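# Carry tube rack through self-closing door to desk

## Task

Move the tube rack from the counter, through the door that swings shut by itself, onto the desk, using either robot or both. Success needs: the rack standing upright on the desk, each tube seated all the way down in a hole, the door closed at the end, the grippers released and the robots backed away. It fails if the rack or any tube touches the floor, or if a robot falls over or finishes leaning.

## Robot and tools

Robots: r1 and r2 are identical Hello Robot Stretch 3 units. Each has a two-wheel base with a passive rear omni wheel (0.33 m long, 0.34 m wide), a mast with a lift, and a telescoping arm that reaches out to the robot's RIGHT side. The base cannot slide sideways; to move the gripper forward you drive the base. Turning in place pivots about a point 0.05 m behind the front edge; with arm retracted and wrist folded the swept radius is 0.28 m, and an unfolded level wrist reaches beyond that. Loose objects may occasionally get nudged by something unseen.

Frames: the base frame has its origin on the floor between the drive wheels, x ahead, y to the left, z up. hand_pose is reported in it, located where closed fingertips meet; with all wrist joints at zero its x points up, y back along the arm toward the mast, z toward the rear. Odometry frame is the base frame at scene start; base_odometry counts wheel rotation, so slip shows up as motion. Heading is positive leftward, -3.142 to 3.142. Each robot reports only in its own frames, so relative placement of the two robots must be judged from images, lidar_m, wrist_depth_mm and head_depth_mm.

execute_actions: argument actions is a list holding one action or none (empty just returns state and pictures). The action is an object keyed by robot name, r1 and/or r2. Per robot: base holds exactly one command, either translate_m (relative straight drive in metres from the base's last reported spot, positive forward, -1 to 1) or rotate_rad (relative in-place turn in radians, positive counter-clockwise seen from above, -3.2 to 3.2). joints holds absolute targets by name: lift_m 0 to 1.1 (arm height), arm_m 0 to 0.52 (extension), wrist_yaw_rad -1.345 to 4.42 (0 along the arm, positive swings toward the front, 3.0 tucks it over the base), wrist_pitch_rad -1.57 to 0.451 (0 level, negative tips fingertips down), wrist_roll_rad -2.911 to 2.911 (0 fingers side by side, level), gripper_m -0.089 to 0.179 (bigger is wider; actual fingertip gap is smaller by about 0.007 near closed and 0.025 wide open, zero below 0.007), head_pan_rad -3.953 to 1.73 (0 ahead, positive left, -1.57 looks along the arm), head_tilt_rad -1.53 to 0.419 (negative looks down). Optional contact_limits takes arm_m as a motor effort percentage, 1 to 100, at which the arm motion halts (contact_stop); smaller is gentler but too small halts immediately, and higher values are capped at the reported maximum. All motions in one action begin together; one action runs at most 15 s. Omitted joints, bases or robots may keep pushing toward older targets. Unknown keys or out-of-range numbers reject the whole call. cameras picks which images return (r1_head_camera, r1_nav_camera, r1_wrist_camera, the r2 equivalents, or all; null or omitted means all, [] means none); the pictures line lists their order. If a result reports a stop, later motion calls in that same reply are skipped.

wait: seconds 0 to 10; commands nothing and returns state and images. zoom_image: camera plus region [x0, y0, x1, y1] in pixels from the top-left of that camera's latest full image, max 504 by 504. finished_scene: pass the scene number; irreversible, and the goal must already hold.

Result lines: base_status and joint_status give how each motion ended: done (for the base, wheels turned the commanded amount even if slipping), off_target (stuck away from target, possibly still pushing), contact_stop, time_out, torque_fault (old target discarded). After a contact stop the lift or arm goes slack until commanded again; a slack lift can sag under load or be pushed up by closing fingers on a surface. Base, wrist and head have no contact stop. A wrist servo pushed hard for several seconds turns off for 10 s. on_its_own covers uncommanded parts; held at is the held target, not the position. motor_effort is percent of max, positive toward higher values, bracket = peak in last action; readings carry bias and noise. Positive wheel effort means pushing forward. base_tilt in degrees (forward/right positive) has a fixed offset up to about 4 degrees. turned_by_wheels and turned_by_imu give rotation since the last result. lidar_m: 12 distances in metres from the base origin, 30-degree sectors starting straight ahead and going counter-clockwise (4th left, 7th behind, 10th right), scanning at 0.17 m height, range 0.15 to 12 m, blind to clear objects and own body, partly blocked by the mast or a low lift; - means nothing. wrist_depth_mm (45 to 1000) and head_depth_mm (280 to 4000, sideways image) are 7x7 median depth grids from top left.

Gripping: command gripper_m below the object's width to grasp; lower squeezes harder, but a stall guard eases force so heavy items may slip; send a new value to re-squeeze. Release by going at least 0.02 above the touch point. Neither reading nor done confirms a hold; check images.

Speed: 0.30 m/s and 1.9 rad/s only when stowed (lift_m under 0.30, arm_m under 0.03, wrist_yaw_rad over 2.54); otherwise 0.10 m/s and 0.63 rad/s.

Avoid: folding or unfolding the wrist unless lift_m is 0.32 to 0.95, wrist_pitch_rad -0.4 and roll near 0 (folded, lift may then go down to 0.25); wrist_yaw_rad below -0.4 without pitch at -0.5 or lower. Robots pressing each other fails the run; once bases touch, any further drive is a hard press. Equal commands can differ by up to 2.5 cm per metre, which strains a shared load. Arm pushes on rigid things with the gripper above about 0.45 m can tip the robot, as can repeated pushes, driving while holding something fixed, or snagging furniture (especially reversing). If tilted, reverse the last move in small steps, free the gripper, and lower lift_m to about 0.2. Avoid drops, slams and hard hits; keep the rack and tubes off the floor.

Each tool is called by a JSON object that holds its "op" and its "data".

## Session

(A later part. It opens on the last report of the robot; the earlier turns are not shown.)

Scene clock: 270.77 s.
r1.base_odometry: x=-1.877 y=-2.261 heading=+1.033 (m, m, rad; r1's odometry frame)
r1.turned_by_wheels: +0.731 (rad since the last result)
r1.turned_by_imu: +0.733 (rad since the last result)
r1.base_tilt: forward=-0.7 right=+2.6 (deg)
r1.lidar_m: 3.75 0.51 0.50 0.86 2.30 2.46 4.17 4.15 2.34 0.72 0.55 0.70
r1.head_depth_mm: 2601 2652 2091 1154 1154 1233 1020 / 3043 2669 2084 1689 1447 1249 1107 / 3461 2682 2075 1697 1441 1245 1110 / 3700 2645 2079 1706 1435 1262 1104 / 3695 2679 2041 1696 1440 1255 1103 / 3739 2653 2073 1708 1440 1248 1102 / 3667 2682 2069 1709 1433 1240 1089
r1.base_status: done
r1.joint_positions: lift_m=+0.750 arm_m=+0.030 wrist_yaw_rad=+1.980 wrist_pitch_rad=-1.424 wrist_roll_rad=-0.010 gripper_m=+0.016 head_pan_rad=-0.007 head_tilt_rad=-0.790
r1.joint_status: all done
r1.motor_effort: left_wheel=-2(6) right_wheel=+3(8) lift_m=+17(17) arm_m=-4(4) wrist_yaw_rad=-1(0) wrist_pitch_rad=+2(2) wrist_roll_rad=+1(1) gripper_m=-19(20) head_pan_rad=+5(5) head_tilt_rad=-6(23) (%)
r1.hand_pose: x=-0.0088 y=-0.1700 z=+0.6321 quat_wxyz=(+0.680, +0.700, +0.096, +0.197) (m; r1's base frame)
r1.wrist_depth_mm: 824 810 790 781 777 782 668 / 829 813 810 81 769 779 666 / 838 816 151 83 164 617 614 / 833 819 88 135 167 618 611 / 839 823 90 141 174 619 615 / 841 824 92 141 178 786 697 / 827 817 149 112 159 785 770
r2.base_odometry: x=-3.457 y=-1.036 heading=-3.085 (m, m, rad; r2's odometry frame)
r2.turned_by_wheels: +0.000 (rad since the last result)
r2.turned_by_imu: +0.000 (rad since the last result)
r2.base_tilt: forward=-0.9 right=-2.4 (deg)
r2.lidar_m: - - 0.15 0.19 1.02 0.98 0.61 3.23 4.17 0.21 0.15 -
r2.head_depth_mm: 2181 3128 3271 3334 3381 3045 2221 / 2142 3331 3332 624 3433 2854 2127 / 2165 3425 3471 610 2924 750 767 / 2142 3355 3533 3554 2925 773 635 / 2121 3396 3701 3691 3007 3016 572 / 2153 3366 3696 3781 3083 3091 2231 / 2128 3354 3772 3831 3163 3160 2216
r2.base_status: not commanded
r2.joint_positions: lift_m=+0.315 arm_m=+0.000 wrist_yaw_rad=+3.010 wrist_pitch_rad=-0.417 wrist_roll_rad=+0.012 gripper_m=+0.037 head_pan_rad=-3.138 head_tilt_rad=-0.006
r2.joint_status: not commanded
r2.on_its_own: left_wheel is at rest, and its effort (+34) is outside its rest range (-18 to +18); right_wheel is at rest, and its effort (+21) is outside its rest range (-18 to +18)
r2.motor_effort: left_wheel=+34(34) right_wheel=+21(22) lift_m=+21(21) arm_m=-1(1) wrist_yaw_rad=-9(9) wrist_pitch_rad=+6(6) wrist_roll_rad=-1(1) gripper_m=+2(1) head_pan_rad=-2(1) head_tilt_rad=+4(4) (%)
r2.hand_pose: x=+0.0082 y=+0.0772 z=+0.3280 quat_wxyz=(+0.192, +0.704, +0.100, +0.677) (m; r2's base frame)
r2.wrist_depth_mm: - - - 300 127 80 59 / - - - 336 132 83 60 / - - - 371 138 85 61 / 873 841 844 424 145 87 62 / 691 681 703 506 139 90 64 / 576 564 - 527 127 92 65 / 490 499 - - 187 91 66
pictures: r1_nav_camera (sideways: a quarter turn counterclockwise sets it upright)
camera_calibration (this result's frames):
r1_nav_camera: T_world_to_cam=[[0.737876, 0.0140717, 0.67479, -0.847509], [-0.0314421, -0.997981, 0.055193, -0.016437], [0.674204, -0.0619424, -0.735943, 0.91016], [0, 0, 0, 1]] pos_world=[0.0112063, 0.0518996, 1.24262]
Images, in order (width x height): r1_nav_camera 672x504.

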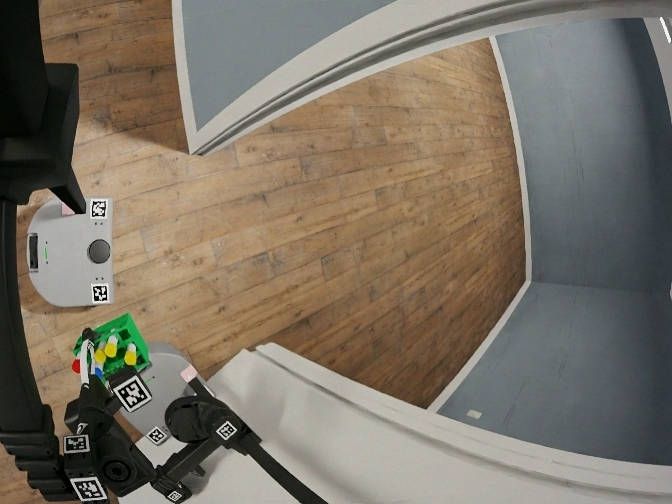

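Clear path. Drive through.

{"op": "execute_actions", "data": {"actions": [{"r1":{"base":{"translate_m":0.5}}}], "cameras": ["r1_nav_camera"]}}

{"op": "execute_actions", "data": {"actions": [{"r1":{"base":{"translate_m":0.75},"joints":{"head_pan_rad":1.7,"head_tilt_rad":-0.35}}}], "cameras": ["r1_nav_camera","r1_head_camera","r1_wrist_camera"]}}

Scene clock: 279.43 s.
r1.base_odometry: x=-1.621 y=-1.832 heading=+1.033 (m, m, rad; r1's odometry frame)
r1.turned_by_wheels: +0.000 (rad since the last result)
r1.turned_by_imu: +0.002 (rad since the last result)
r1.base_tilt: forward=-0.7 right=+2.5 (deg)
r1.lidar_m: 3.47 4.09 3.21 0.37 0.38 2.62 4.62 3.92 0.50 0.45 0.47 2.08
r1.head_depth_mm: 2417 2545 2051 1689 1437 1259 1109 / 2835 2646 2083 1703 1449 1251 1104 / 3368 2666 2081 1706 1442 1249 1108 / 3639 2687 2046 1698 1435 1249 1109 / 3510 2646 2095 1696 1449 1251 1104 / 3452 2695 2079 1697 1436 1247 1101 / 3313 2603 2084 1705 1438 1251 1106
r1.base_status: done
r1.joint_positions: lift_m=+0.750 arm_m=+0.030 wrist_yaw_rad=+1.980 wrist_pitch_rad=-1.424 wrist_roll_rad=-0.010 gripper_m=+0.016 head_pan_rad=-0.007 head_tilt_rad=-0.790
r1.joint_status: not commanded
r1.motor_effort: left_wheel=-2(3) right_wheel=+3(7) lift_m=+17(17) arm_m=-4(4) wrist_yaw_rad=-1(1) wrist_pitch_rad=+2(2) wrist_roll_rad=+1(1) gripper_m=-19(19) head_pan_rad=+4(5) head_tilt_rad=-5(5) (%)
r1.hand_pose: x=-0.0088 y=-0.1700 z=+0.6321 quat_wxyz=(+0.680, +0.700, +0.096, +0.197) (m; r1's base frame)
r1.wrist_depth_mm: 810 824 810 802 785 768 773 / 645 796 798 82 777 779 757 / 648 797 150 83 164 765 465 / 828 826 88 135 168 689 426 / 839 839 90 141 174 592 396 / 834 833 93 140 179 575 393 / 845 826 150 111 159 581 399
r2.base_odometry: x=-3.457 y=-1.036 heading=-3.085 (m, m, rad; r2's odometry frame)
r2.turned_by_wheels: +0.000 (rad since the last result)
r2.turned_by_imu: -0.001 (rad since the last result)
r2.base_tilt: forward=-1.0 right=-2.4 (deg)
r2.lidar_m: - - 0.15 0.19 0.75 0.98 2.81 3.23 4.16 0.21 0.15 -
r2.head_depth_mm: 2153 3145 3260 3358 3347 3000 2194 / 2153 3375 3342 3459 3458 3230 2211 / 2148 3425 3472 3488 3069 2941 2198 / 2160 3354 3495 3597 2943 2924 2208 / 2113 3396 3645 3645 3016 3016 2217 / 2129 3392 3761 3709 3119 3051 2201 / 2115 3372 3839 3786 3172 3143 2235
r2.base_status: not commanded
r2.joint_positions: lift_m=+0.315 arm_m=+0.000 wrist_yaw_rad=+3.010 wrist_pitch_rad=-0.417 wrist_roll_rad=+0.012 gripper_m=+0.037 head_pan_rad=-3.138 head_tilt_rad=-0.006
r2.joint_status: not commanded
r2.on_its_own: left_wheel is at rest, and its effort (+34) is outside its rest range (-18 to +18); right_wheel is at rest, and its effort (+21) is outside its rest range (-18 to +18)
r2.motor_effort: left_wheel=+34(34) right_wheel=+21(21) lift_m=+22(21) arm_m=-1(1) wrist_yaw_rad=-9(9) wrist_pitch_rad=+6(6) wrist_roll_rad=-1(1) gripper_m=+2(1) head_pan_rad=-2(2) head_tilt_rad=+4(4) (%)
r2.hand_pose: x=+0.0082 y=+0.0772 z=+0.3280 quat_wxyz=(+0.192, +0.704, +0.100, +0.677) (m; r2's base frame)
r2.wrist_depth_mm: - - - 300 127 81 59 / - - - 331 132 83 60 / - - - 373 138 85 61 / 562 541 846 421 145 87 62 / 464 520 697 514 139 90 64 / 452 542 - 528 127 92 65 / 469 497 - - 188 91 66
pictures: r1_nav_camera (sideways: a quarter turn counterclockwise sets it upright)
camera_calibration (this result's frames):
r1_nav_camera: T_world_to_cam=[[0.738063, 0.0140702, 0.674585, -0.847244], [-0.031427, -0.997981, 0.0551998, -0.0164459], [0.674, -0.0619411, -0.73613, 0.910404], [0, 0, 0, 1]] pos_world=[0.0111899, 0.0518997, 1.24262]
Images, in order (width x height): r1_nav_camera 672x504.

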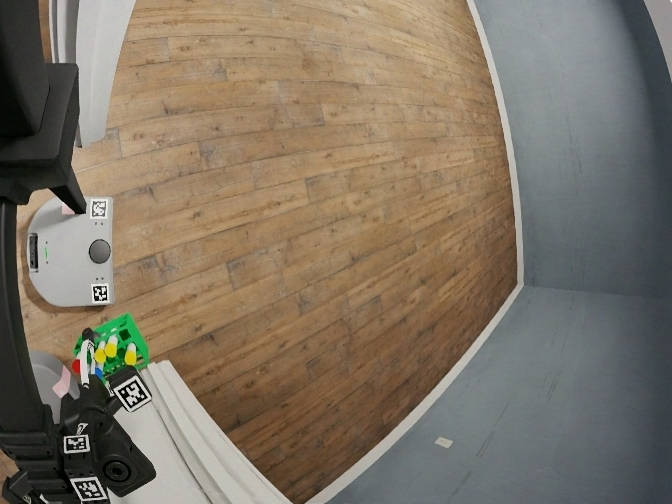

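Scene clock: 288.43 s.
r1.base_odometry: x=-1.237 y=-1.188 heading=+1.033 (m, m, rad; r1's odometry frame)
r1.turned_by_wheels: +0.000 (rad since the last result)
r1.turned_by_imu: +0.002 (rad since the last result)
r1.base_tilt: forward=-0.6 right=+2.6 (deg)
r1.lidar_m: 3.06 3.39 3.70 2.68 1.32 0.85 5.32 0.67 0.69 1.18 1.62 1.84
r1.head_depth_mm: 2903 3155 3408 3131 2138 1647 1334 / 2854 3055 3304 3092 2160 1647 1341 / 2743 2967 3256 3190 2157 1650 1347 / 2731 2875 3139 3198 2190 1664 1354 / 2638 2844 3035 3177 2190 1662 1358 / 2596 2766 2928 3062 2206 1693 1343 / 2567 2719 2905 3058 2221 1746 -
r1.base_status: done
r1.joint_positions: lift_m=+0.750 arm_m=+0.030 wrist_yaw_rad=+1.980 wrist_pitch_rad=-1.424 wrist_roll_rad=-0.010 gripper_m=+0.016 head_pan_rad=+1.693 head_tilt_rad=-0.359
r1.joint_status: all done
r1.motor_effort: left_wheel=-2(3) right_wheel=+3(8) lift_m=+17(16) arm_m=-4(4) wrist_yaw_rad=-1(1) wrist_pitch_rad=+3(2) wrist_roll_rad=+1(1) gripper_m=-19(19) head_pan_rad=+5(56) head_tilt_rad=+4(27) (%)
r1.hand_pose: x=-0.0088 y=-0.1700 z=+0.6321 quat_wxyz=(+0.680, +0.700, +0.096, +0.197) (m; r1's base frame)
r1.wrist_depth_mm: 816 812 802 789 777 776 770 / 837 815 805 82 776 767 785 / 838 836 150 83 164 784 765 / 838 813 87 135 168 794 776 / 815 824 90 141 173 771 786 / 832 830 92 140 178 789 768 / 838 831 149 112 159 787 775
r2.base_odometry: x=-3.457 y=-1.036 heading=-3.085 (m, m, rad; r2's odometry frame)
r2.turned_by_wheels: +0.000 (rad since the last result)
r2.turned_by_imu: -0.001 (rad since the last result)
r2.base_tilt: forward=-1.0 right=-2.3 (deg)
r2.lidar_m: - - 0.15 0.19 1.02 0.98 2.82 3.23 4.16 0.21 0.15 -
r2.head_depth_mm: 2157 3167 3352 3342 3463 3037 2204 / 2167 3338 3386 3362 3451 3267 2193 / 2146 3382 3434 3468 3046 2993 2212 / 2160 3379 3521 3569 2912 2930 2219 / 2135 3364 3648 3614 2984 2998 2235 / 2134 3379 3713 3701 3071 3098 2213 / 2133 3364 3817 3806 3167 3122 2234
r2.base_status: not commanded
r2.joint_positions: lift_m=+0.315 arm_m=+0.000 wrist_yaw_rad=+3.010 wrist_pitch_rad=-0.417 wrist_roll_rad=+0.012 gripper_m=+0.037 head_pan_rad=-3.138 head_tilt_rad=-0.006
r2.joint_status: not commanded
r2.on_its_own: left_wheel is at rest, and its effort (+34) is outside its rest range (-18 to +18); right_wheel is at rest, and its effort (+22) is outside its rest range (-18 to +18)
r2.motor_effort: left_wheel=+34(34) right_wheel=+22(21) lift_m=+21(21) arm_m=-1(1) wrist_yaw_rad=-9(9) wrist_pitch_rad=+6(6) wrist_roll_rad=-1(1) gripper_m=+2(2) head_pan_rad=-2(1) head_tilt_rad=+4(4) (%)
r2.hand_pose: x=+0.0082 y=+0.0772 z=+0.3280 quat_wxyz=(+0.192, +0.704, +0.100, +0.677) (m; r2's base frame)
r2.wrist_depth_mm: - - - 300 127 80 59 / - - - 333 133 83 60 / - - - 370 138 85 61 / 877 837 846 422 145 87 63 / 685 682 700 513 139 90 64 / 571 569 - 521 127 93 65 / 493 501 - - 187 91 66
pictures: r1_head_camera (sideways: a quarter turn clockwise sets it upright), r1_nav_camera (sideways: a quarter turn counterclockwise sets it upright), r1_wrist_camera
camera_calibration (this result's frames):
r1_head_camera: T_world_to_cam=[[-0.00644354, -0.40045, -0.916296, 1.21394], [-0.997795, -0.057961, 0.0323474, -0.0349637], [-0.0660629, 0.914484, -0.399193, 0.476509], [0, 0, 0, 1]] pos_world=[0.00441506, 0.0483339, 1.30368]
r1_nav_camera: T_world_to_cam=[[-0.0664277, 0.383642, 0.92109, -1.16371], [0.996263, 0.0765791, 0.0399533, -0.00289263], [-0.0552085, 0.920301, -0.387295, 0.461027], [0, 0, 0, 1]] pos_world=[-0.0489683, 0.0223859, 1.25055]
r1_wrist_camera: T_world_to_cam=[[0.430747, -0.901514, -0.0415759, -0.116354], [-0.901967, -0.431591, 0.0136112, -0.0514297], [-0.0302145, 0.0316371, -0.999043, 0.799747], [0, 0, 0, 1]] pos_world=[0.0278953, -0.152393, 0.794844]
Images, in order (width x height): r1_head_camera 896x504, r1_nav_camera 672x504, r1_wrist_camera 644x364.

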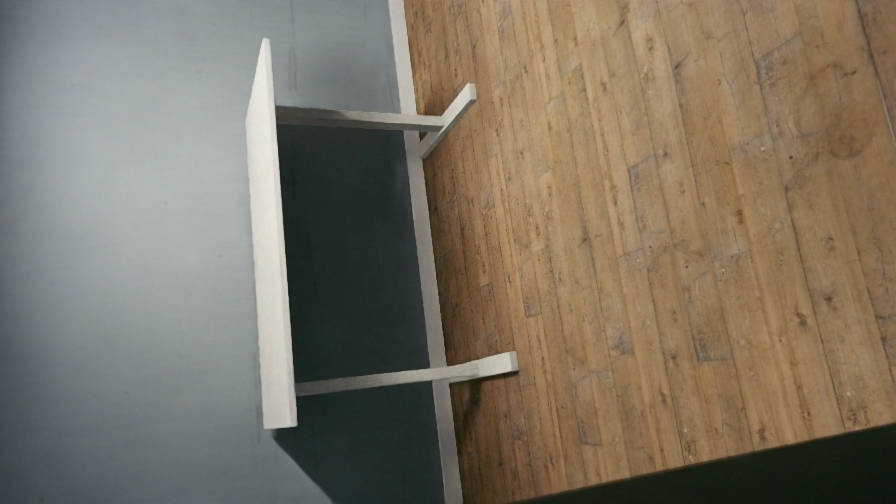

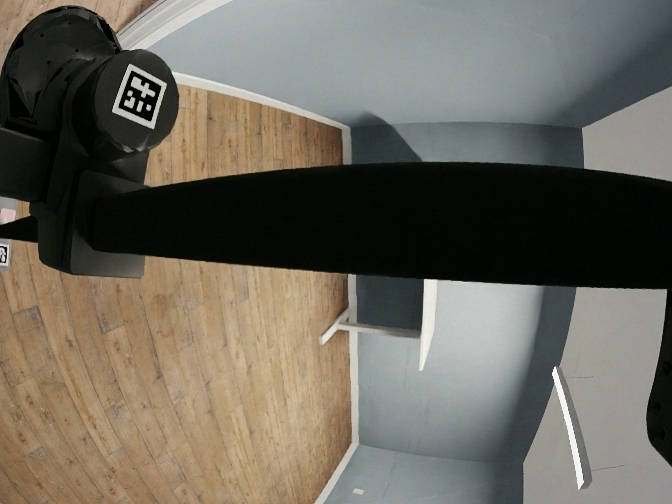

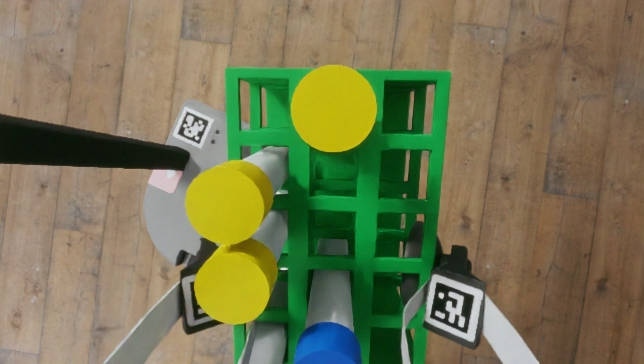

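{"op": "execute_actions", "data": {"actions": [{"r1":{"base":{"rotate_rad":1.543},"joints":{"head_pan_rad":0,"head_tilt_rad":-0.4}},"r2":{"base":{"translate_m":-0.25},"joints":{"wrist_yaw_rad":3.15}}}], "cameras": ["r2_nav_camera"]}}

{"op": "execute_actions", "data": {"actions": [{"r1":{"base":{"translate_m":1.0}},"r2":{"base":{"translate_m":-0.6},"joints":{"head_pan_rad":0.3}}}], "cameras": ["r2_nav_camera","r1_head_camera"]}}

Scene clock: 319.30 s.
r1.base_odometry: x=-1.237 y=-1.188 heading=+2.576 (m, m, rad; r1's odometry frame)
r1.turned_by_wheels: +1.543 (rad since the last result)
r1.turned_by_imu: +1.547 (rad since the last result)
r1.base_tilt: forward=-0.7 right=+2.5 (deg)
r1.lidar_m: 3.00 1.43 0.85 5.31 0.67 0.67 1.10 1.62 1.80 2.88 3.39 3.78
r1.head_depth_mm: 3252 3532 3851 2872 2038 1592 1305 / 3089 3322 3694 2898 2058 1601 1306 / 3011 3153 3481 2926 2071 1603 1315 / 2845 2989 3313 2965 2082 1609 1313 / 2739 2894 3166 2971 2103 1612 1314 / 2609 2775 3015 2992 2113 1628 1320 / 2537 2674 2939 2829 2103 1623 1330
r1.base_status: done
r1.joint_positions: lift_m=+0.750 arm_m=+0.030 wrist_yaw_rad=+1.980 wrist_pitch_rad=-1.424 wrist_roll_rad=-0.010 gripper_m=+0.016 head_pan_rad=+0.007 head_tilt_rad=-0.395
r1.joint_status: all done
r1.motor_effort: left_wheel=-1(5) right_wheel=+3(7) lift_m=+17(16) arm_m=-4(4) wrist_yaw_rad=-1(1) wrist_pitch_rad=+2(2) wrist_roll_rad=+1(1) gripper_m=-20(19) head_pan_rad=-4(53) head_tilt_rad=-3(10) (%)
r1.hand_pose: x=-0.0087 y=-0.1700 z=+0.6321 quat_wxyz=(+0.680, +0.700, +0.096, +0.198) (m; r1's base frame)
r1.wrist_depth_mm: 830 807 799 803 803 777 765 / 813 802 797 81 793 767 776 / 823 800 151 83 164 779 791 / 840 819 88 134 168 781 766 / 844 815 90 141 173 781 773 / 823 809 93 140 179 784 765 / 829 841 149 111 159 800 768
r2.base_odometry: x=-3.208 y=-1.021 heading=-3.086 (m, m, rad; r2's odometry frame)
r2.turned_by_wheels: +0.000 (rad since the last result)
r2.turned_by_imu: -0.002 (rad since the last result)
r2.base_tilt: forward=-0.9 right=-2.4 (deg)
r2.lidar_m: - 0.15 0.31 1.04 0.80 0.95 2.57 2.96 4.11 0.20 0.15 -
r2.head_depth_mm: 2192 3035 3088 3148 3098 3147 2187 / 2139 3149 3157 3147 3109 3175 2184 / 2145 3208 3242 3211 2634 2701 2220 / 2166 3268 3225 3313 2691 2713 2214 / 2133 3275 3356 3347 2705 2757 2222 / 2131 3353 3478 3505 2825 2855 2242 / 2116 3366 3533 3560 2888 2909 2245
r2.base_status: done
r2.joint_positions: lift_m=+0.315 arm_m=+0.000 wrist_yaw_rad=+3.147 wrist_pitch_rad=-0.417 wrist_roll_rad=+0.012 gripper_m=+0.037 head_pan_rad=-3.138 head_tilt_rad=-0.006
r2.joint_status: all done
r2.motor_effort: left_wheel=+0(29) right_wheel=+8(20) lift_m=+21(21) arm_m=+1(1) wrist_yaw_rad=+3(9) wrist_pitch_rad=+6(6) wrist_roll_rad=-1(1) gripper_m=+1(2) head_pan_rad=-1(2) head_tilt_rad=+4(5) (%)
r2.hand_pose: x=-0.0225 y=+0.0793 z=+0.3280 quat_wxyz=(+0.146, +0.695, +0.148, +0.688) (m; r2's base frame)
r2.wrist_depth_mm: 609 - - - - - 305 / 654 - - - - - 287 / 710 - - - - - 272 / 785 811 - 840 832 549 257 / 694 682 669 672 678 495 246 / 571 571 588 558 575 452 234 / 489 503 - - 465 380 224
pictures: r2_nav_camera (sideways: a quarter turn counterclockwise sets it upright)
camera_calibration (this result's frames):
r2_nav_camera: T_world_to_cam=[[-0.0505354, -0.053214, 0.997304, -1.25604], [0.0262586, 0.998163, 0.0545905, -0.0208464], [-0.998377, 0.0289466, -0.0490452, 0.0326694], [0, 0, 0, 1]] pos_world=[-0.0303105, -0.0469763, 1.25539]
Images, in order (width x height): r2_nav_camera 672x504.

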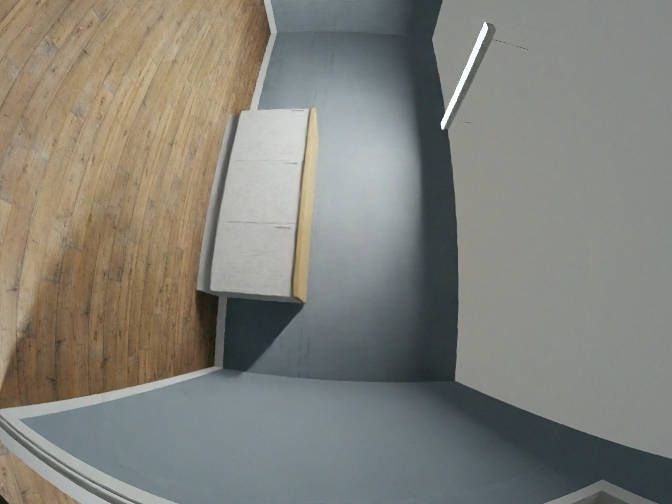

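Scene clock: 330.80 s.
r1.base_odometry: x=-2.081 y=-0.651 heading=+2.576 (m, m, rad; r1's odometry frame)
r1.turned_by_wheels: +0.000 (rad since the last result)
r1.turned_by_imu: +0.003 (rad since the last result)
r1.base_tilt: forward=-0.7 right=+2.5 (deg)
r1.lidar_m: 2.01 1.76 1.15 0.95 0.94 1.14 1.70 2.55 2.85 3.07 3.07 2.67
r1.head_depth_mm: 2282 2463 2717 2847 2047 1596 1303 / 2166 2380 2571 2742 2053 1597 1305 / 2066 2236 2033 2539 2055 1598 1300 / 1992 2128 2057 2514 2089 1610 1312 / 1918 2063 2058 2437 2080 1607 1316 / 1841 1972 1823 2278 2110 1611 1315 / 1770 1885 1842 2191 2097 1624 1326
r1.base_status: done
r1.joint_positions: lift_m=+0.750 arm_m=+0.030 wrist_yaw_rad=+1.980 wrist_pitch_rad=-1.424 wrist_roll_rad=-0.010 gripper_m=+0.016 head_pan_rad=+0.007 head_tilt_rad=-0.395
r1.joint_status: not commanded
r1.motor_effort: left_wheel=-2(3) right_wheel=+3(7) lift_m=+16(16) arm_m=-4(4) wrist_yaw_rad=-1(1) wrist_pitch_rad=+2(3) wrist_roll_rad=+1(1) gripper_m=-20(19) head_pan_rad=-4(5) head_tilt_rad=-3(4) (%)
r1.hand_pose: x=-0.0087 y=-0.1700 z=+0.6321 quat_wxyz=(+0.680, +0.700, +0.096, +0.198) (m; r1's base frame)
r1.wrist_depth_mm: 843 807 822 790 773 774 756 / 830 820 798 82 802 775 780 / 831 812 150 83 164 774 765 / 834 835 87 135 168 789 776 / 838 827 90 141 173 781 773 / 832 800 92 141 180 770 770 / 851 825 149 111 159 792 766
r2.base_odometry: x=-2.609 y=-0.988 heading=-3.086 (m, m, rad; r2's odometry frame)
r2.turned_by_wheels: +0.000 (rad since the last result)
r2.turned_by_imu: -0.016 (rad since the last result)
r2.base_tilt: forward=-0.8 right=-2.3 (deg)
r2.lidar_m: 1.31 0.74 0.63 0.62 0.72 1.22 1.98 2.27 3.97 3.94 2.52 2.14
r2.head_depth_mm: 2002 2030 2055 2064 2089 2115 2093 / 1990 2092 2127 2145 2167 2178 2052 / 1608 1605 1619 1619 1640 1642 1630 / 1285 1296 1290 1293 1302 1308 1311 / 1076 1076 1077 1079 1084 1091 1097 / 929 931 926 928 935 936 939 / 810 814 815 814 816 819 821
r2.base_status: done
r2.joint_positions: lift_m=+0.315 arm_m=+0.000 wrist_yaw_rad=+3.150 wrist_pitch_rad=-0.417 wrist_roll_rad=+0.012 gripper_m=+0.037 head_pan_rad=+0.305 head_tilt_rad=-0.007
r2.joint_status: all done
r2.motor_effort: left_wheel=+0(9) right_wheel=+0(17) lift_m=+22(22) arm_m=+0(0) wrist_yaw_rad=+0(3) wrist_pitch_rad=+6(7) wrist_roll_rad=-1(1) gripper_m=+0(1) head_pan_rad=-2(29) head_tilt_rad=+5(5) (%)
r2.hand_pose: x=-0.0232 y=+0.0793 z=+0.3280 quat_wxyz=(+0.145, +0.695, +0.149, +0.688) (m; r2's base frame)
r2.wrist_depth_mm: 746 699 - 614 594 571 538 / 822 768 - 671 645 608 581 / 915 842 - 729 692 657 618 / 870 860 - 786 761 721 675 / 692 677 675 662 677 656 645 / 575 571 589 555 570 547 544 / 489 502 - - 458 474 466
pictures: r1_head_camera (sideways: a quarter turn clockwise sets it upright), r2_nav_camera (sideways: a quarter turn counterclockwise sets it upright)
camera_calibration (this result's frames):
r1_head_camera: T_world_to_cam=[[-0.429616, 0.0520789, -0.901509, 1.19722], [0.0579306, 0.997869, 0.0300385, -0.0383962], [0.901151, -0.03932, -0.431717, 0.512933], [0, 0, 0, 1]] pos_world=[0.0543407, -0.00386719, 1.3019]
r2_nav_camera: T_world_to_cam=[[0.0335165, 0.0661184, 0.997249, -1.25648], [0.270736, -0.961103, 0.0546227, -0.0223796], [0.96207, 0.268161, -0.0501134, 0.0221012], [0, 0, 0, 1]] pos_world=[0.0269087, 0.0556405, 1.25535]
Images, in order (width x height): r1_head_camera 896x504, r2_nav_camera 672x504.

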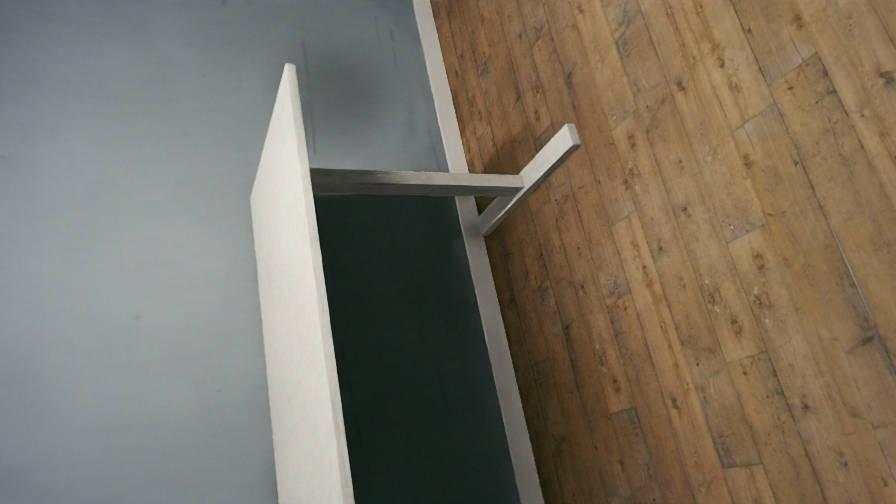

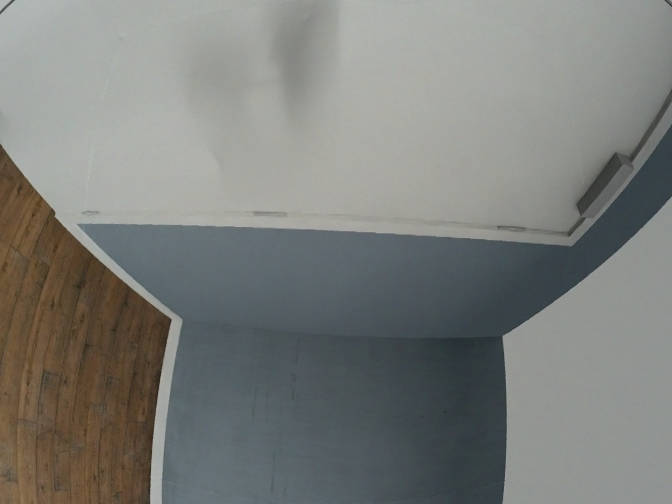

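{"op": "execute_actions", "data": {"actions": [{"r1":{"base":{"translate_m":0.98},"joints":{"lift_m":1.098,"wrist_yaw_rad":0.0,"head_tilt_rad":-0.6}},"r2":{"base":{"translate_m":-0.6},"joints":{"head_pan_rad":0.9,"head_tilt_rad":-0.3}}}], "cameras": ["r2_nav_camera","r1_head_camera","r1_wrist_camera"]}}

{"op": "execute_actions", "data": {"actions": [{"r1":{"base":{"rotate_rad":1.91},"joints":{"head_pan_rad":-1.5,"head_tilt_rad":-0.6}}}], "cameras": ["r1_nav_camera","r1_head_camera","r1_wrist_camera"]}}

Scene clock: 344.97 s.
r1.base_odometry: x=-2.909 y=-0.126 heading=+2.576 (m, m, rad; r1's odometry frame)
r1.turned_by_wheels: +0.000 (rad since the last result)
r1.turned_by_imu: +0.003 (rad since the last result)
r1.base_tilt: forward=-0.7 right=+2.6 (deg)
r1.lidar_m: 1.29 1.28 0.98 1.27 1.26 1.41 2.42 3.47 3.35 2.77 2.75 1.07
r1.head_depth_mm: 1304 1425 768 1944 1670 1341 1176 / 1251 1226 768 1286 1531 1382 1176 / 1191 1224 770 1774 1661 1376 1171 / 1148 1207 775 641 1671 1383 1178 / 1106 1165 780 613 1651 1383 1175 / 1055 1137 782 591 1625 1379 1182 / 1016 1094 781 570 1583 1392 1181
r1.base_status: done
r1.joint_positions: lift_m=+1.097 arm_m=+0.030 wrist_yaw_rad=+0.002 wrist_pitch_rad=-1.424 wrist_roll_rad=-0.010 gripper_m=+0.016 head_pan_rad=+0.007 head_tilt_rad=-0.592
r1.joint_status: all done
r1.motor_effort: left_wheel=-2(3) right_wheel=+3(8) lift_m=+38(39) arm_m=-3(4) wrist_yaw_rad=-2(3) wrist_pitch_rad=+3(2) wrist_roll_rad=+1(1) gripper_m=-20(20) head_pan_rad=-5(4) head_tilt_rad=-4(19) (%)
r1.hand_pose: x=-0.0216 y=-0.1889 z=+0.9789 quat_wxyz=(+0.538, +0.465, -0.532, -0.460) (m; r1's base frame)
r1.wrist_depth_mm: - - - - - - - / - - - 82 - - - / - - - 83 165 - - / - - 88 135 168 - - / - - 90 141 156 - - / - - 93 141 179 - - / - - 149 112 159 - -
r2.base_odometry: x=-2.010 y=-0.954 heading=-3.086 (m, m, rad; r2's odometry frame)
r2.turned_by_wheels: +0.000 (rad since the last result)
r2.turned_by_imu: -0.004 (rad since the last result)
r2.base_tilt: forward=-0.9 right=-2.4 (deg)
r2.lidar_m: 1.58 0.89 0.77 0.77 0.88 1.49 1.40 1.61 3.82 3.82 3.20 2.72
r2.head_depth_mm: 870 933 1002 1084 1176 1286 1410 / 822 871 914 1001 1091 1184 1306 / 773 821 873 932 1009 1084 1186 / 733 775 829 878 939 1011 1096 / 701 740 783 830 883 951 1024 / 668 703 742 788 834 895 956 / 640 673 710 746 792 838 897
r2.base_status: done
r2.joint_positions: lift_m=+0.315 arm_m=+0.000 wrist_yaw_rad=+3.150 wrist_pitch_rad=-0.417 wrist_roll_rad=+0.012 gripper_m=+0.037 head_pan_rad=+0.893 head_tilt_rad=-0.296
r2.joint_status: all done
r2.motor_effort: left_wheel=+0(4) right_wheel=+0(2) lift_m=+22(22) arm_m=+0(0) wrist_yaw_rad=+0(0) wrist_pitch_rad=+6(6) wrist_roll_rad=-1(1) gripper_m=+0(0) head_pan_rad=+2(27) head_tilt_rad=-3(30) (%)
r2.hand_pose: x=-0.0232 y=+0.0793 z=+0.3280 quat_wxyz=(+0.145, +0.695, +0.149, +0.688) (m; r2's base frame)
r2.wrist_depth_mm: 887 854 - 752 712 688 649 / 987 933 - 826 788 731 694 / - - - 888 828 799 753 / 885 855 - 827 825 819 786 / 692 686 673 666 679 653 646 / 568 568 585 560 564 548 542 / 487 499 - - 467 470 469
pictures: r1_head_camera (sideways: a quarter turn clockwise sets it upright), r1_wrist_camera, r2_nav_camera (sideways: a quarter turn counterclockwise sets it upright)
camera_calibration (this result's frames):
r1_head_camera: T_world_to_cam=[[-0.597991, 0.0509593, -0.799881, 1.06572], [0.0626905, 0.997893, 0.0167069, -0.0210631], [0.799047, -0.0401544, -0.599926, 0.732411], [0, 0, 0, 1]] pos_world=[0.0533823, -0.00388034, 1.2922]
r1_wrist_camera: T_world_to_cam=[[-0.998423, -0.0377309, -0.0415731, 0.018876], [-0.0383221, 0.999174, 0.0135154, 0.21317], [0.0410288, 0.0150872, -0.999044, 1.14482], [0, 0, 0, 1]] pos_world=[-0.0199554, -0.229554, 1.14163]
r2_nav_camera: T_world_to_cam=[[0.168314, 0.293601, 0.940994, -1.18369], [0.769102, -0.636214, 0.0609379, -0.0336195], [0.616565, 0.713463, -0.332893, 0.392283], [0, 0, 0, 1]] pos_world=[-0.0167792, 0.0462642, 1.24649]
Images, in order (width x height): r1_head_camera 896x504, r1_wrist_camera 644x364, r2_nav_camera 672x504.

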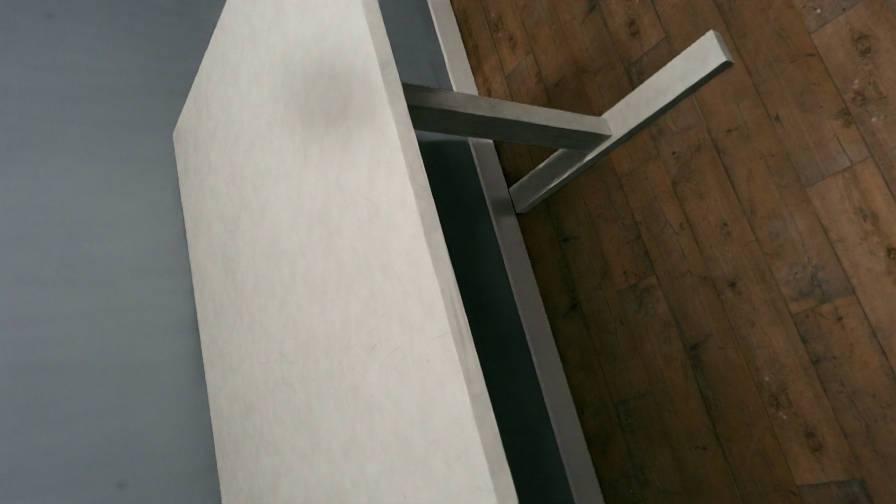

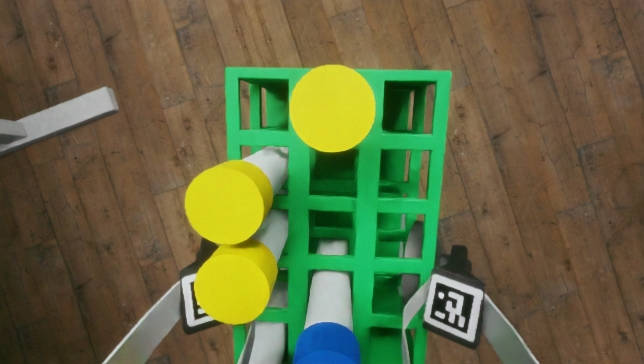

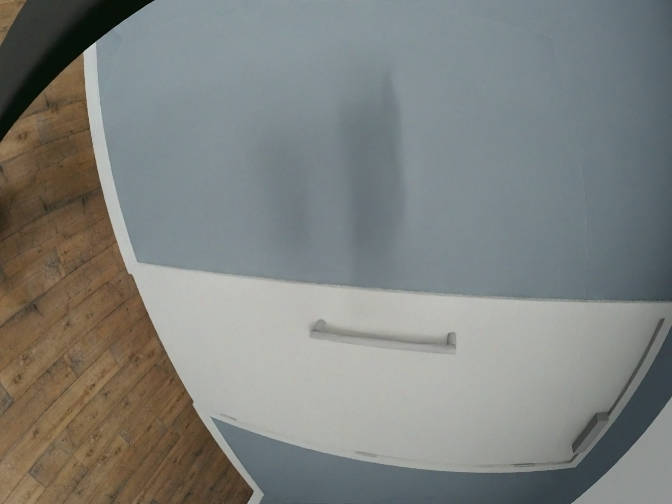

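Scene clock: 348.97 s.
r1.base_odometry: x=-2.909 y=-0.126 heading=-1.798 (m, m, rad; r1's odometry frame)
r1.turned_by_wheels: +1.910 (rad since the last result)
r1.turned_by_imu: +1.915 (rad since the last result)
r1.base_tilt: forward=-0.7 right=+2.5 (deg)
r1.lidar_m: 1.26 1.31 1.75 3.45 3.58 2.85 2.75 1.85 1.08 1.29 0.99 1.32
r1.head_depth_mm: - - - - 1650 - 1170 / - - - - - - 330 / - - - - - - - / 1061 1140 779 613 1691 315 339 / 1055 1136 776 614 1667 1382 1154 / 1050 1141 785 614 1671 1381 1184 / 1055 1146 785 618 1685 1355 1179
r1.base_status: done
r1.joint_positions: lift_m=+1.097 arm_m=+0.030 wrist_yaw_rad=+0.002 wrist_pitch_rad=-1.424 wrist_roll_rad=-0.010 gripper_m=+0.016 head_pan_rad=-1.493 head_tilt_rad=-0.592
r1.joint_status: all done
r1.motor_effort: left_wheel=-2(5) right_wheel=+3(8) lift_m=+37(36) arm_m=-4(4) wrist_yaw_rad=-1(2) wrist_pitch_rad=+2(2) wrist_roll_rad=+1(1) gripper_m=-20(20) head_pan_rad=-4(54) head_tilt_rad=-3(3) (%)
r1.hand_pose: x=-0.0216 y=-0.1889 z=+0.9789 quat_wxyz=(+0.538, +0.465, -0.532, -0.460) (m; r1's base frame)
r1.wrist_depth_mm: - - - - - - - / - - - 81 - - - / - - - 83 164 - - / - - 88 134 167 - - / - - 90 141 156 - - / - - 93 141 179 - - / - - 148 112 159 - -
r2.base_odometry: x=-2.010 y=-0.954 heading=-3.086 (m, m, rad; r2's odometry frame)
r2.turned_by_wheels: +0.000 (rad since the last result)
r2.turned_by_imu: -0.001 (rad since the last result)
r2.base_tilt: forward=-0.8 right=-2.5 (deg)
r2.lidar_m: 1.58 0.89 0.77 0.77 0.88 1.48 1.40 1.61 3.82 3.81 3.19 2.71
r2.head_depth_mm: 870 933 999 1076 1168 1288 1401 / 821 867 915 1007 1090 1190 1297 / 776 818 875 933 1004 1093 1183 / 733 777 825 882 942 1011 1096 / 703 740 785 831 892 948 1022 / 671 703 742 789 836 888 953 / 640 671 707 747 790 840 895
r2.base_status: not commanded
r2.joint_positions: lift_m=+0.315 arm_m=+0.000 wrist_yaw_rad=+3.150 wrist_pitch_rad=-0.417 wrist_roll_rad=+0.012 gripper_m=+0.037 head_pan_rad=+0.893 head_tilt_rad=-0.296
r2.joint_status: not commanded
r2.motor_effort: left_wheel=+1(0) right_wheel=+0(0) lift_m=+22(21) arm_m=+0(0) wrist_yaw_rad=+0(0) wrist_pitch_rad=+6(6) wrist_roll_rad=-1(1) gripper_m=+0(0) head_pan_rad=+2(3) head_tilt_rad=-2(2) (%)
r2.hand_pose: x=-0.0232 y=+0.0793 z=+0.3280 quat_wxyz=(+0.145, +0.695, +0.149, +0.688) (m; r2's base frame)
r2.wrist_depth_mm: 885 847 - 756 708 686 652 / 994 927 - 821 771 742 697 / - - - 886 839 782 757 / 864 862 - 835 821 807 781 / 695 677 677 666 672 654 650 / 572 573 584 555 569 543 540 / 491 503 - - 460 474 468
pictures: r1_head_camera (sideways: a quarter turn clockwise sets it upright), r1_nav_camera (sideways: a quarter turn counterclockwise sets it upright), r1_wrist_camera
camera_calibration (this result's frames):
r1_head_camera: T_world_to_cam=[[0.00853498, 0.600199, -0.799805, 1.06192], [0.999828, 0.0080334, 0.016698, -0.026768], [0.0164473, -0.79981, -0.600028, 0.737318], [0, 0, 0, 1]] pos_world=[0.00557301, -0.0474371, 1.29219]
r1_nav_camera: T_world_to_cam=[[0.065111, -0.587947, 0.806275, -1.01477], [-0.997863, -0.0428569, 0.049331, -0.00292356], [0.00555039, -0.807763, -0.589481, 0.723732], [0, 0, 0, 1]] pos_world=[0.0591387, -0.0121551, 1.24496]
r1_wrist_camera: T_world_to_cam=[[-0.998423, -0.0377193, -0.0415703, 0.0188747], [-0.0383105, 0.999174, 0.0135156, 0.213181], [0.0410262, 0.0150869, -0.999044, 1.14482], [0, 0, 0, 1]] pos_world=[-0.0199558, -0.229565, 1.14163]
Images, in order (width x height): r1_head_camera 896x504, r1_nav_camera 672x504, r1_wrist_camera 644x364.

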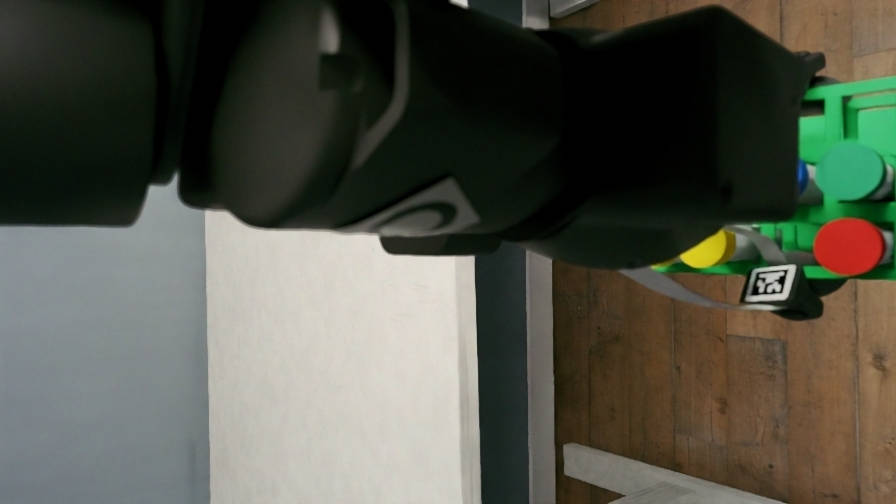

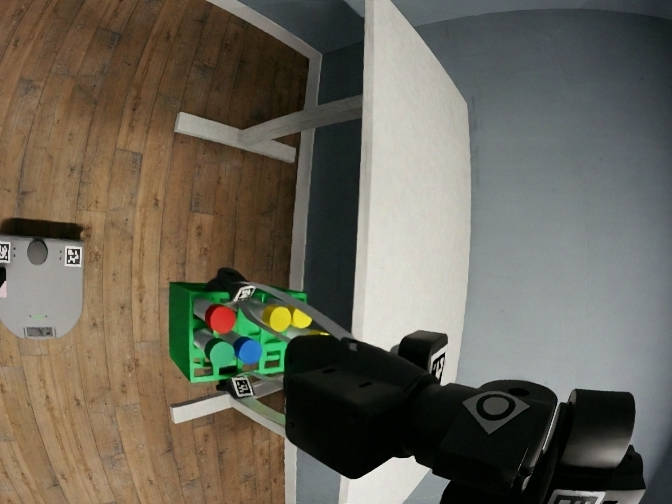

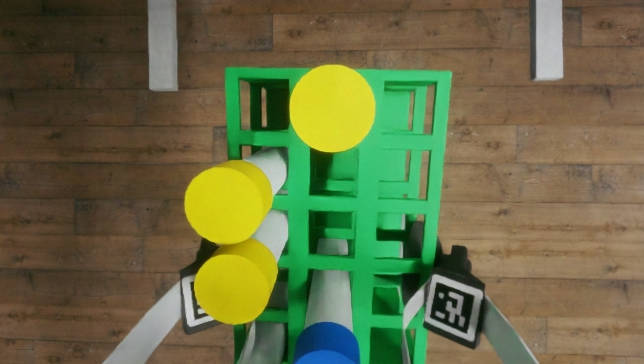

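{"op": "execute_actions", "data": {"actions": [{"r1":{"joints":{"wrist_pitch_rad":-0.68,"lift_m":1.1}}}], "cameras": ["r1_nav_camera","r1_wrist_camera"]}}

Scene clock: 352.70 s.
r1.base_odometry: x=-2.909 y=-0.126 heading=-1.798 (m, m, rad; r1's odometry frame)
r1.turned_by_wheels: +0.000 (rad since the last result)
r1.turned_by_imu: +0.000 (rad since the last result)
r1.base_tilt: forward=-0.7 right=+2.5 (deg)
r1.lidar_m: 1.26 1.31 1.76 3.47 3.58 2.86 2.76 1.85 1.07 1.29 0.98 1.31
r1.head_depth_mm: - - - - 1625 1366 1165 / - - - - 1578 1381 1175 / - - - - 1581 1378 1177 / 1052 1141 688 371 1619 1384 1169 / 1056 1141 780 614 1669 1376 1177 / 1059 1140 779 616 1676 1377 1180 / 1056 1142 782 617 1680 1355 1180
r1.base_status: not commanded
r1.joint_positions: lift_m=+1.097 arm_m=+0.030 wrist_yaw_rad=+0.002 wrist_pitch_rad=-0.707 wrist_roll_rad=-0.010 gripper_m=+0.016 head_pan_rad=-1.493 head_tilt_rad=-0.592
r1.joint_status: all done
joint sent to its limit — the command would take r1.lift_m past its upper limit, so that joint was sent only as far as its limit.
r1.motor_effort: left_wheel=-2(2) right_wheel=+3(3) lift_m=+37(38) arm_m=-3(4) wrist_yaw_rad=-2(2) wrist_pitch_rad=+16(15) wrist_roll_rad=+1(1) gripper_m=-20(20) head_pan_rad=-4(4) head_tilt_rad=-4(3) (%)
r1.hand_pose: x=-0.0213 y=-0.3543 z=+1.0511 quat_wxyz=(+0.667, +0.247, -0.660, -0.244) (m; r1's base frame)
r1.wrist_depth_mm: 549 531 539 528 527 517 511 / 449 448 430 82 405 435 429 / 383 377 358 84 165 365 363 / 348 346 88 135 168 341 340 / - - 91 142 192 - - / - - 93 141 180 - - / - - 148 112 162 - -
r2.base_odometry: x=-2.010 y=-0.954 heading=-3.086 (m, m, rad; r2's odometry frame)
r2.turned_by_wheels: +0.000 (rad since the last result)
r2.turned_by_imu: -0.001 (rad since the last result)
r2.base_tilt: forward=-0.9 right=-2.5 (deg)
r2.lidar_m: 1.57 0.89 0.77 0.77 0.88 1.49 1.41 1.61 3.82 3.82 3.16 2.72
r2.head_depth_mm: 871 928 998 1079 1169 1286 1405 / 824 872 915 1004 1083 1181 1295 / 773 823 873 937 1009 1095 1178 / 734 776 826 877 944 1008 1092 / 703 742 782 830 887 950 1019 / 668 704 741 787 836 891 954 / 640 671 707 747 789 843 897
r2.base_status: not commanded
r2.joint_positions: lift_m=+0.315 arm_m=+0.000 wrist_yaw_rad=+3.150 wrist_pitch_rad=-0.417 wrist_roll_rad=+0.012 gripper_m=+0.037 head_pan_rad=+0.893 head_tilt_rad=-0.296
r2.joint_status: not commanded
r2.motor_effort: left_wheel=+0(1) right_wheel=+0(0) lift_m=+21(21) arm_m=+0(0) wrist_yaw_rad=+0(0) wrist_pitch_rad=+7(6) wrist_roll_rad=-1(1) gripper_m=+0(0) head_pan_rad=+2(2) head_tilt_rad=-2(2) (%)
r2.hand_pose: x=-0.0232 y=+0.0793 z=+0.3280 quat_wxyz=(+0.145, +0.695, +0.149, +0.688) (m; r2's base frame)
r2.wrist_depth_mm: 905 857 - 757 723 688 653 / 989 939 - 823 774 738 695 / - - - 892 849 795 743 / 874 860 - 839 827 813 782 / 690 681 684 674 675 652 644 / 576 569 581 562 573 546 542 / 490 499 - - 464 474 468
pictures: r1_nav_camera (sideways: a quarter turn counterclockwise sets it upright), r1_wrist_camera
camera_calibration (this result's frames):
r1_nav_camera: T_world_to_cam=[[0.065111, -0.587947, 0.806275, -1.01477], [-0.997863, -0.0428569, 0.049331, -0.00292356], [0.00555039, -0.807763, -0.589481, 0.723732], [0, 0, 0, 1]] pos_world=[0.0591387, -0.0121551, 1.24496]
r1_wrist_camera: T_world_to_cam=[[-0.998363, -0.0566962, -0.00749918, -0.0265582], [-0.0384449, 0.762415, -0.645945, 0.986718], [0.0423401, -0.644599, -0.763347, 0.737948], [0, 0, 0, 1]] pos_world=[-0.0198253, -0.278114, 1.20048]
Images, in order (width x height): r1_nav_camera 672x504, r1_wrist_camera 644x364.

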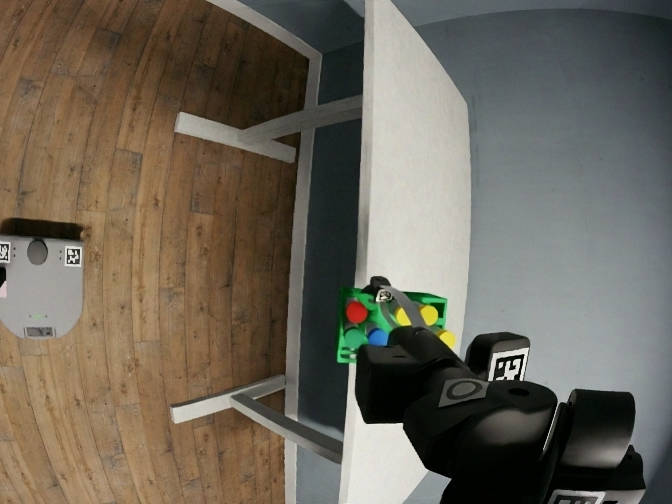

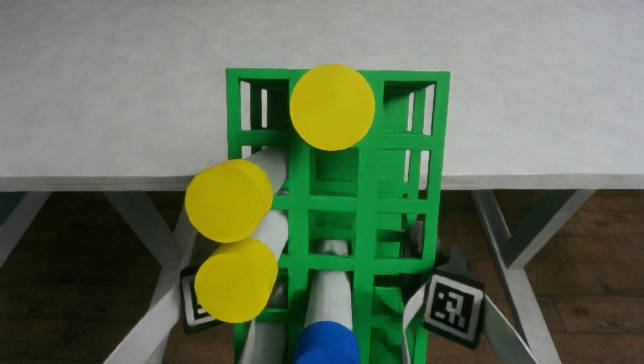

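{"op": "execute_actions", "data": {"actions": [{"r1":{"joints":{"arm_m":0.30,"head_tilt_rad":-0.5},"contact_limits":{"arm_m":15}}}], "cameras": ["r1_head_camera","r1_wrist_camera"]}}

Scene clock: 362.03 s.
r1.base_odometry: x=-2.909 y=-0.126 heading=-1.798 (m, m, rad; r1's odometry frame)
r1.turned_by_wheels: +0.000 (rad since the last result)
r1.turned_by_imu: +0.001 (rad since the last result)
r1.base_tilt: forward=-0.6 right=+2.5 (deg)
r1.lidar_m: 1.26 1.31 1.75 3.45 3.59 2.87 2.75 1.85 1.08 1.29 0.98 1.31
r1.head_depth_mm: - 1161 946 641 1635 1448 1214 / - 1198 950 643 1630 1462 1220 / - - 840 616 1640 1450 1227 / 1042 1154 798 619 1639 1458 1221 / 1046 1153 962 652 1664 1472 1224 / 1049 1161 972 653 1665 1476 1224 / 1052 1160 979 656 1653 1460 1236
r1.base_status: not commanded
r1.joint_positions: lift_m=+1.097 arm_m=+0.300 wrist_yaw_rad=+0.000 wrist_pitch_rad=-0.706 wrist_roll_rad=-0.010 gripper_m=+0.016 head_pan_rad=-1.493 head_tilt_rad=-0.507
r1.joint_status: all done
r1.motor_effort: left_wheel=-2(2) right_wheel=+3(3) lift_m=+37(37) arm_m=+4(4) wrist_yaw_rad=+0(2) wrist_pitch_rad=+15(16) wrist_roll_rad=+1(1) gripper_m=-20(20) head_pan_rad=-4(4) head_tilt_rad=+2(13) (%)
r1.contact_limits: arm_m 15 (drawing in: default 27, maximum 45; extending or still: default 38, maximum 63)
r1.hand_pose: x=-0.0215 y=-0.6240 z=+1.0513 quat_wxyz=(+0.667, +0.246, -0.660, -0.244) (m; r1's base frame)
r1.wrist_depth_mm: 550 537 532 528 522 517 505 / 445 444 429 82 404 427 431 / 379 374 354 84 165 369 370 / 330 329 88 135 167 321 319 / 291 288 91 142 191 284 281 / 262 262 93 141 179 255 255 / 237 237 148 112 162 230 230
r2.base_odometry: x=-2.010 y=-0.954 heading=-3.086 (m, m, rad; r2's odometry frame)
r2.turned_by_wheels: +0.000 (rad since the last result)
r2.turned_by_imu: -0.001 (rad since the last result)
r2.base_tilt: forward=-0.8 right=-2.4 (deg)
r2.lidar_m: 1.58 0.89 0.77 0.77 0.88 1.48 1.40 1.61 3.81 3.82 3.19 2.72
r2.head_depth_mm: 872 929 1002 1079 1173 1292 1415 / 822 869 916 1003 1088 1181 1297 / 775 821 876 936 1011 1087 1184 / 736 777 827 877 941 1011 1094 / 702 740 786 831 886 950 1024 / 670 704 742 786 835 889 958 / 640 670 707 745 789 839 894
r2.base_status: not commanded
r2.joint_positions: lift_m=+0.315 arm_m=+0.000 wrist_yaw_rad=+3.150 wrist_pitch_rad=-0.417 wrist_roll_rad=+0.012 gripper_m=+0.037 head_pan_rad=+0.893 head_tilt_rad=-0.296
r2.joint_status: not commanded
r2.motor_effort: left_wheel=+0(0) right_wheel=+0(0) lift_m=+22(22) arm_m=+0(0) wrist_yaw_rad=+0(0) wrist_pitch_rad=+6(6) wrist_roll_rad=-1(1) gripper_m=+0(0) head_pan_rad=+3(2) head_tilt_rad=-2(2) (%)
r2.hand_pose: x=-0.0232 y=+0.0793 z=+0.3280 quat_wxyz=(+0.145, +0.695, +0.149, +0.688) (m; r2's base frame)
r2.wrist_depth_mm: 901 850 - 760 713 685 647 / 989 935 - 816 778 735 697 / - - - 894 836 788 751 / 878 868 - 835 820 823 787 / 689 681 677 663 675 653 654 / 566 568 578 563 575 550 548 / 488 499 - - 464 472 469
pictures: r1_head_camera (sideways: a quarter turn clockwise sets it upright), r1_wrist_camera
camera_calibration (this result's frames):
r1_head_camera: T_world_to_cam=[[0.01406, 0.530043, -0.847854, 1.12454], [0.999699, 0.00959605, 0.022577, -0.0344232], [0.0201028, -0.847917, -0.529748, 0.645862], [0, 0, 0, 1]] pos_world=[0.00561824, -0.0480851, 1.29637]
r1_wrist_camera: T_world_to_cam=[[-0.998442, -0.0553046, -0.00743153, -0.0412999], [-0.0373749, 0.761673, -0.646882, 1.19298], [0.0414359, -0.645597, -0.762554, 0.562836], [0, 0, 0, 1]] pos_world=[-0.0199696, -0.54758, 1.2006]
Images, in order (width x height): r1_head_camera 896x504, r1_wrist_camera 644x364.

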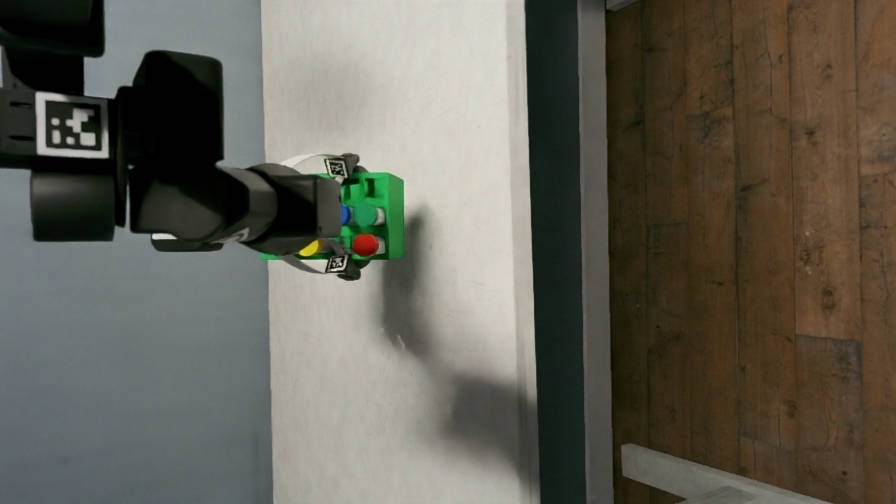

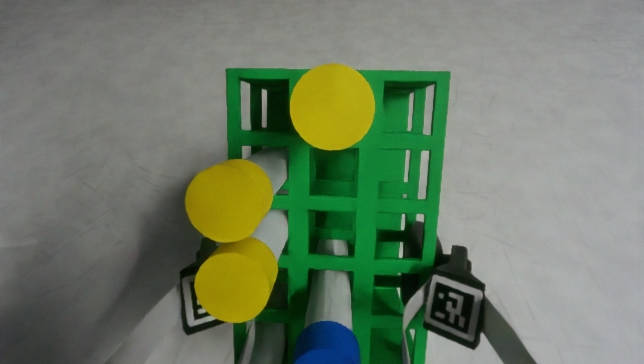

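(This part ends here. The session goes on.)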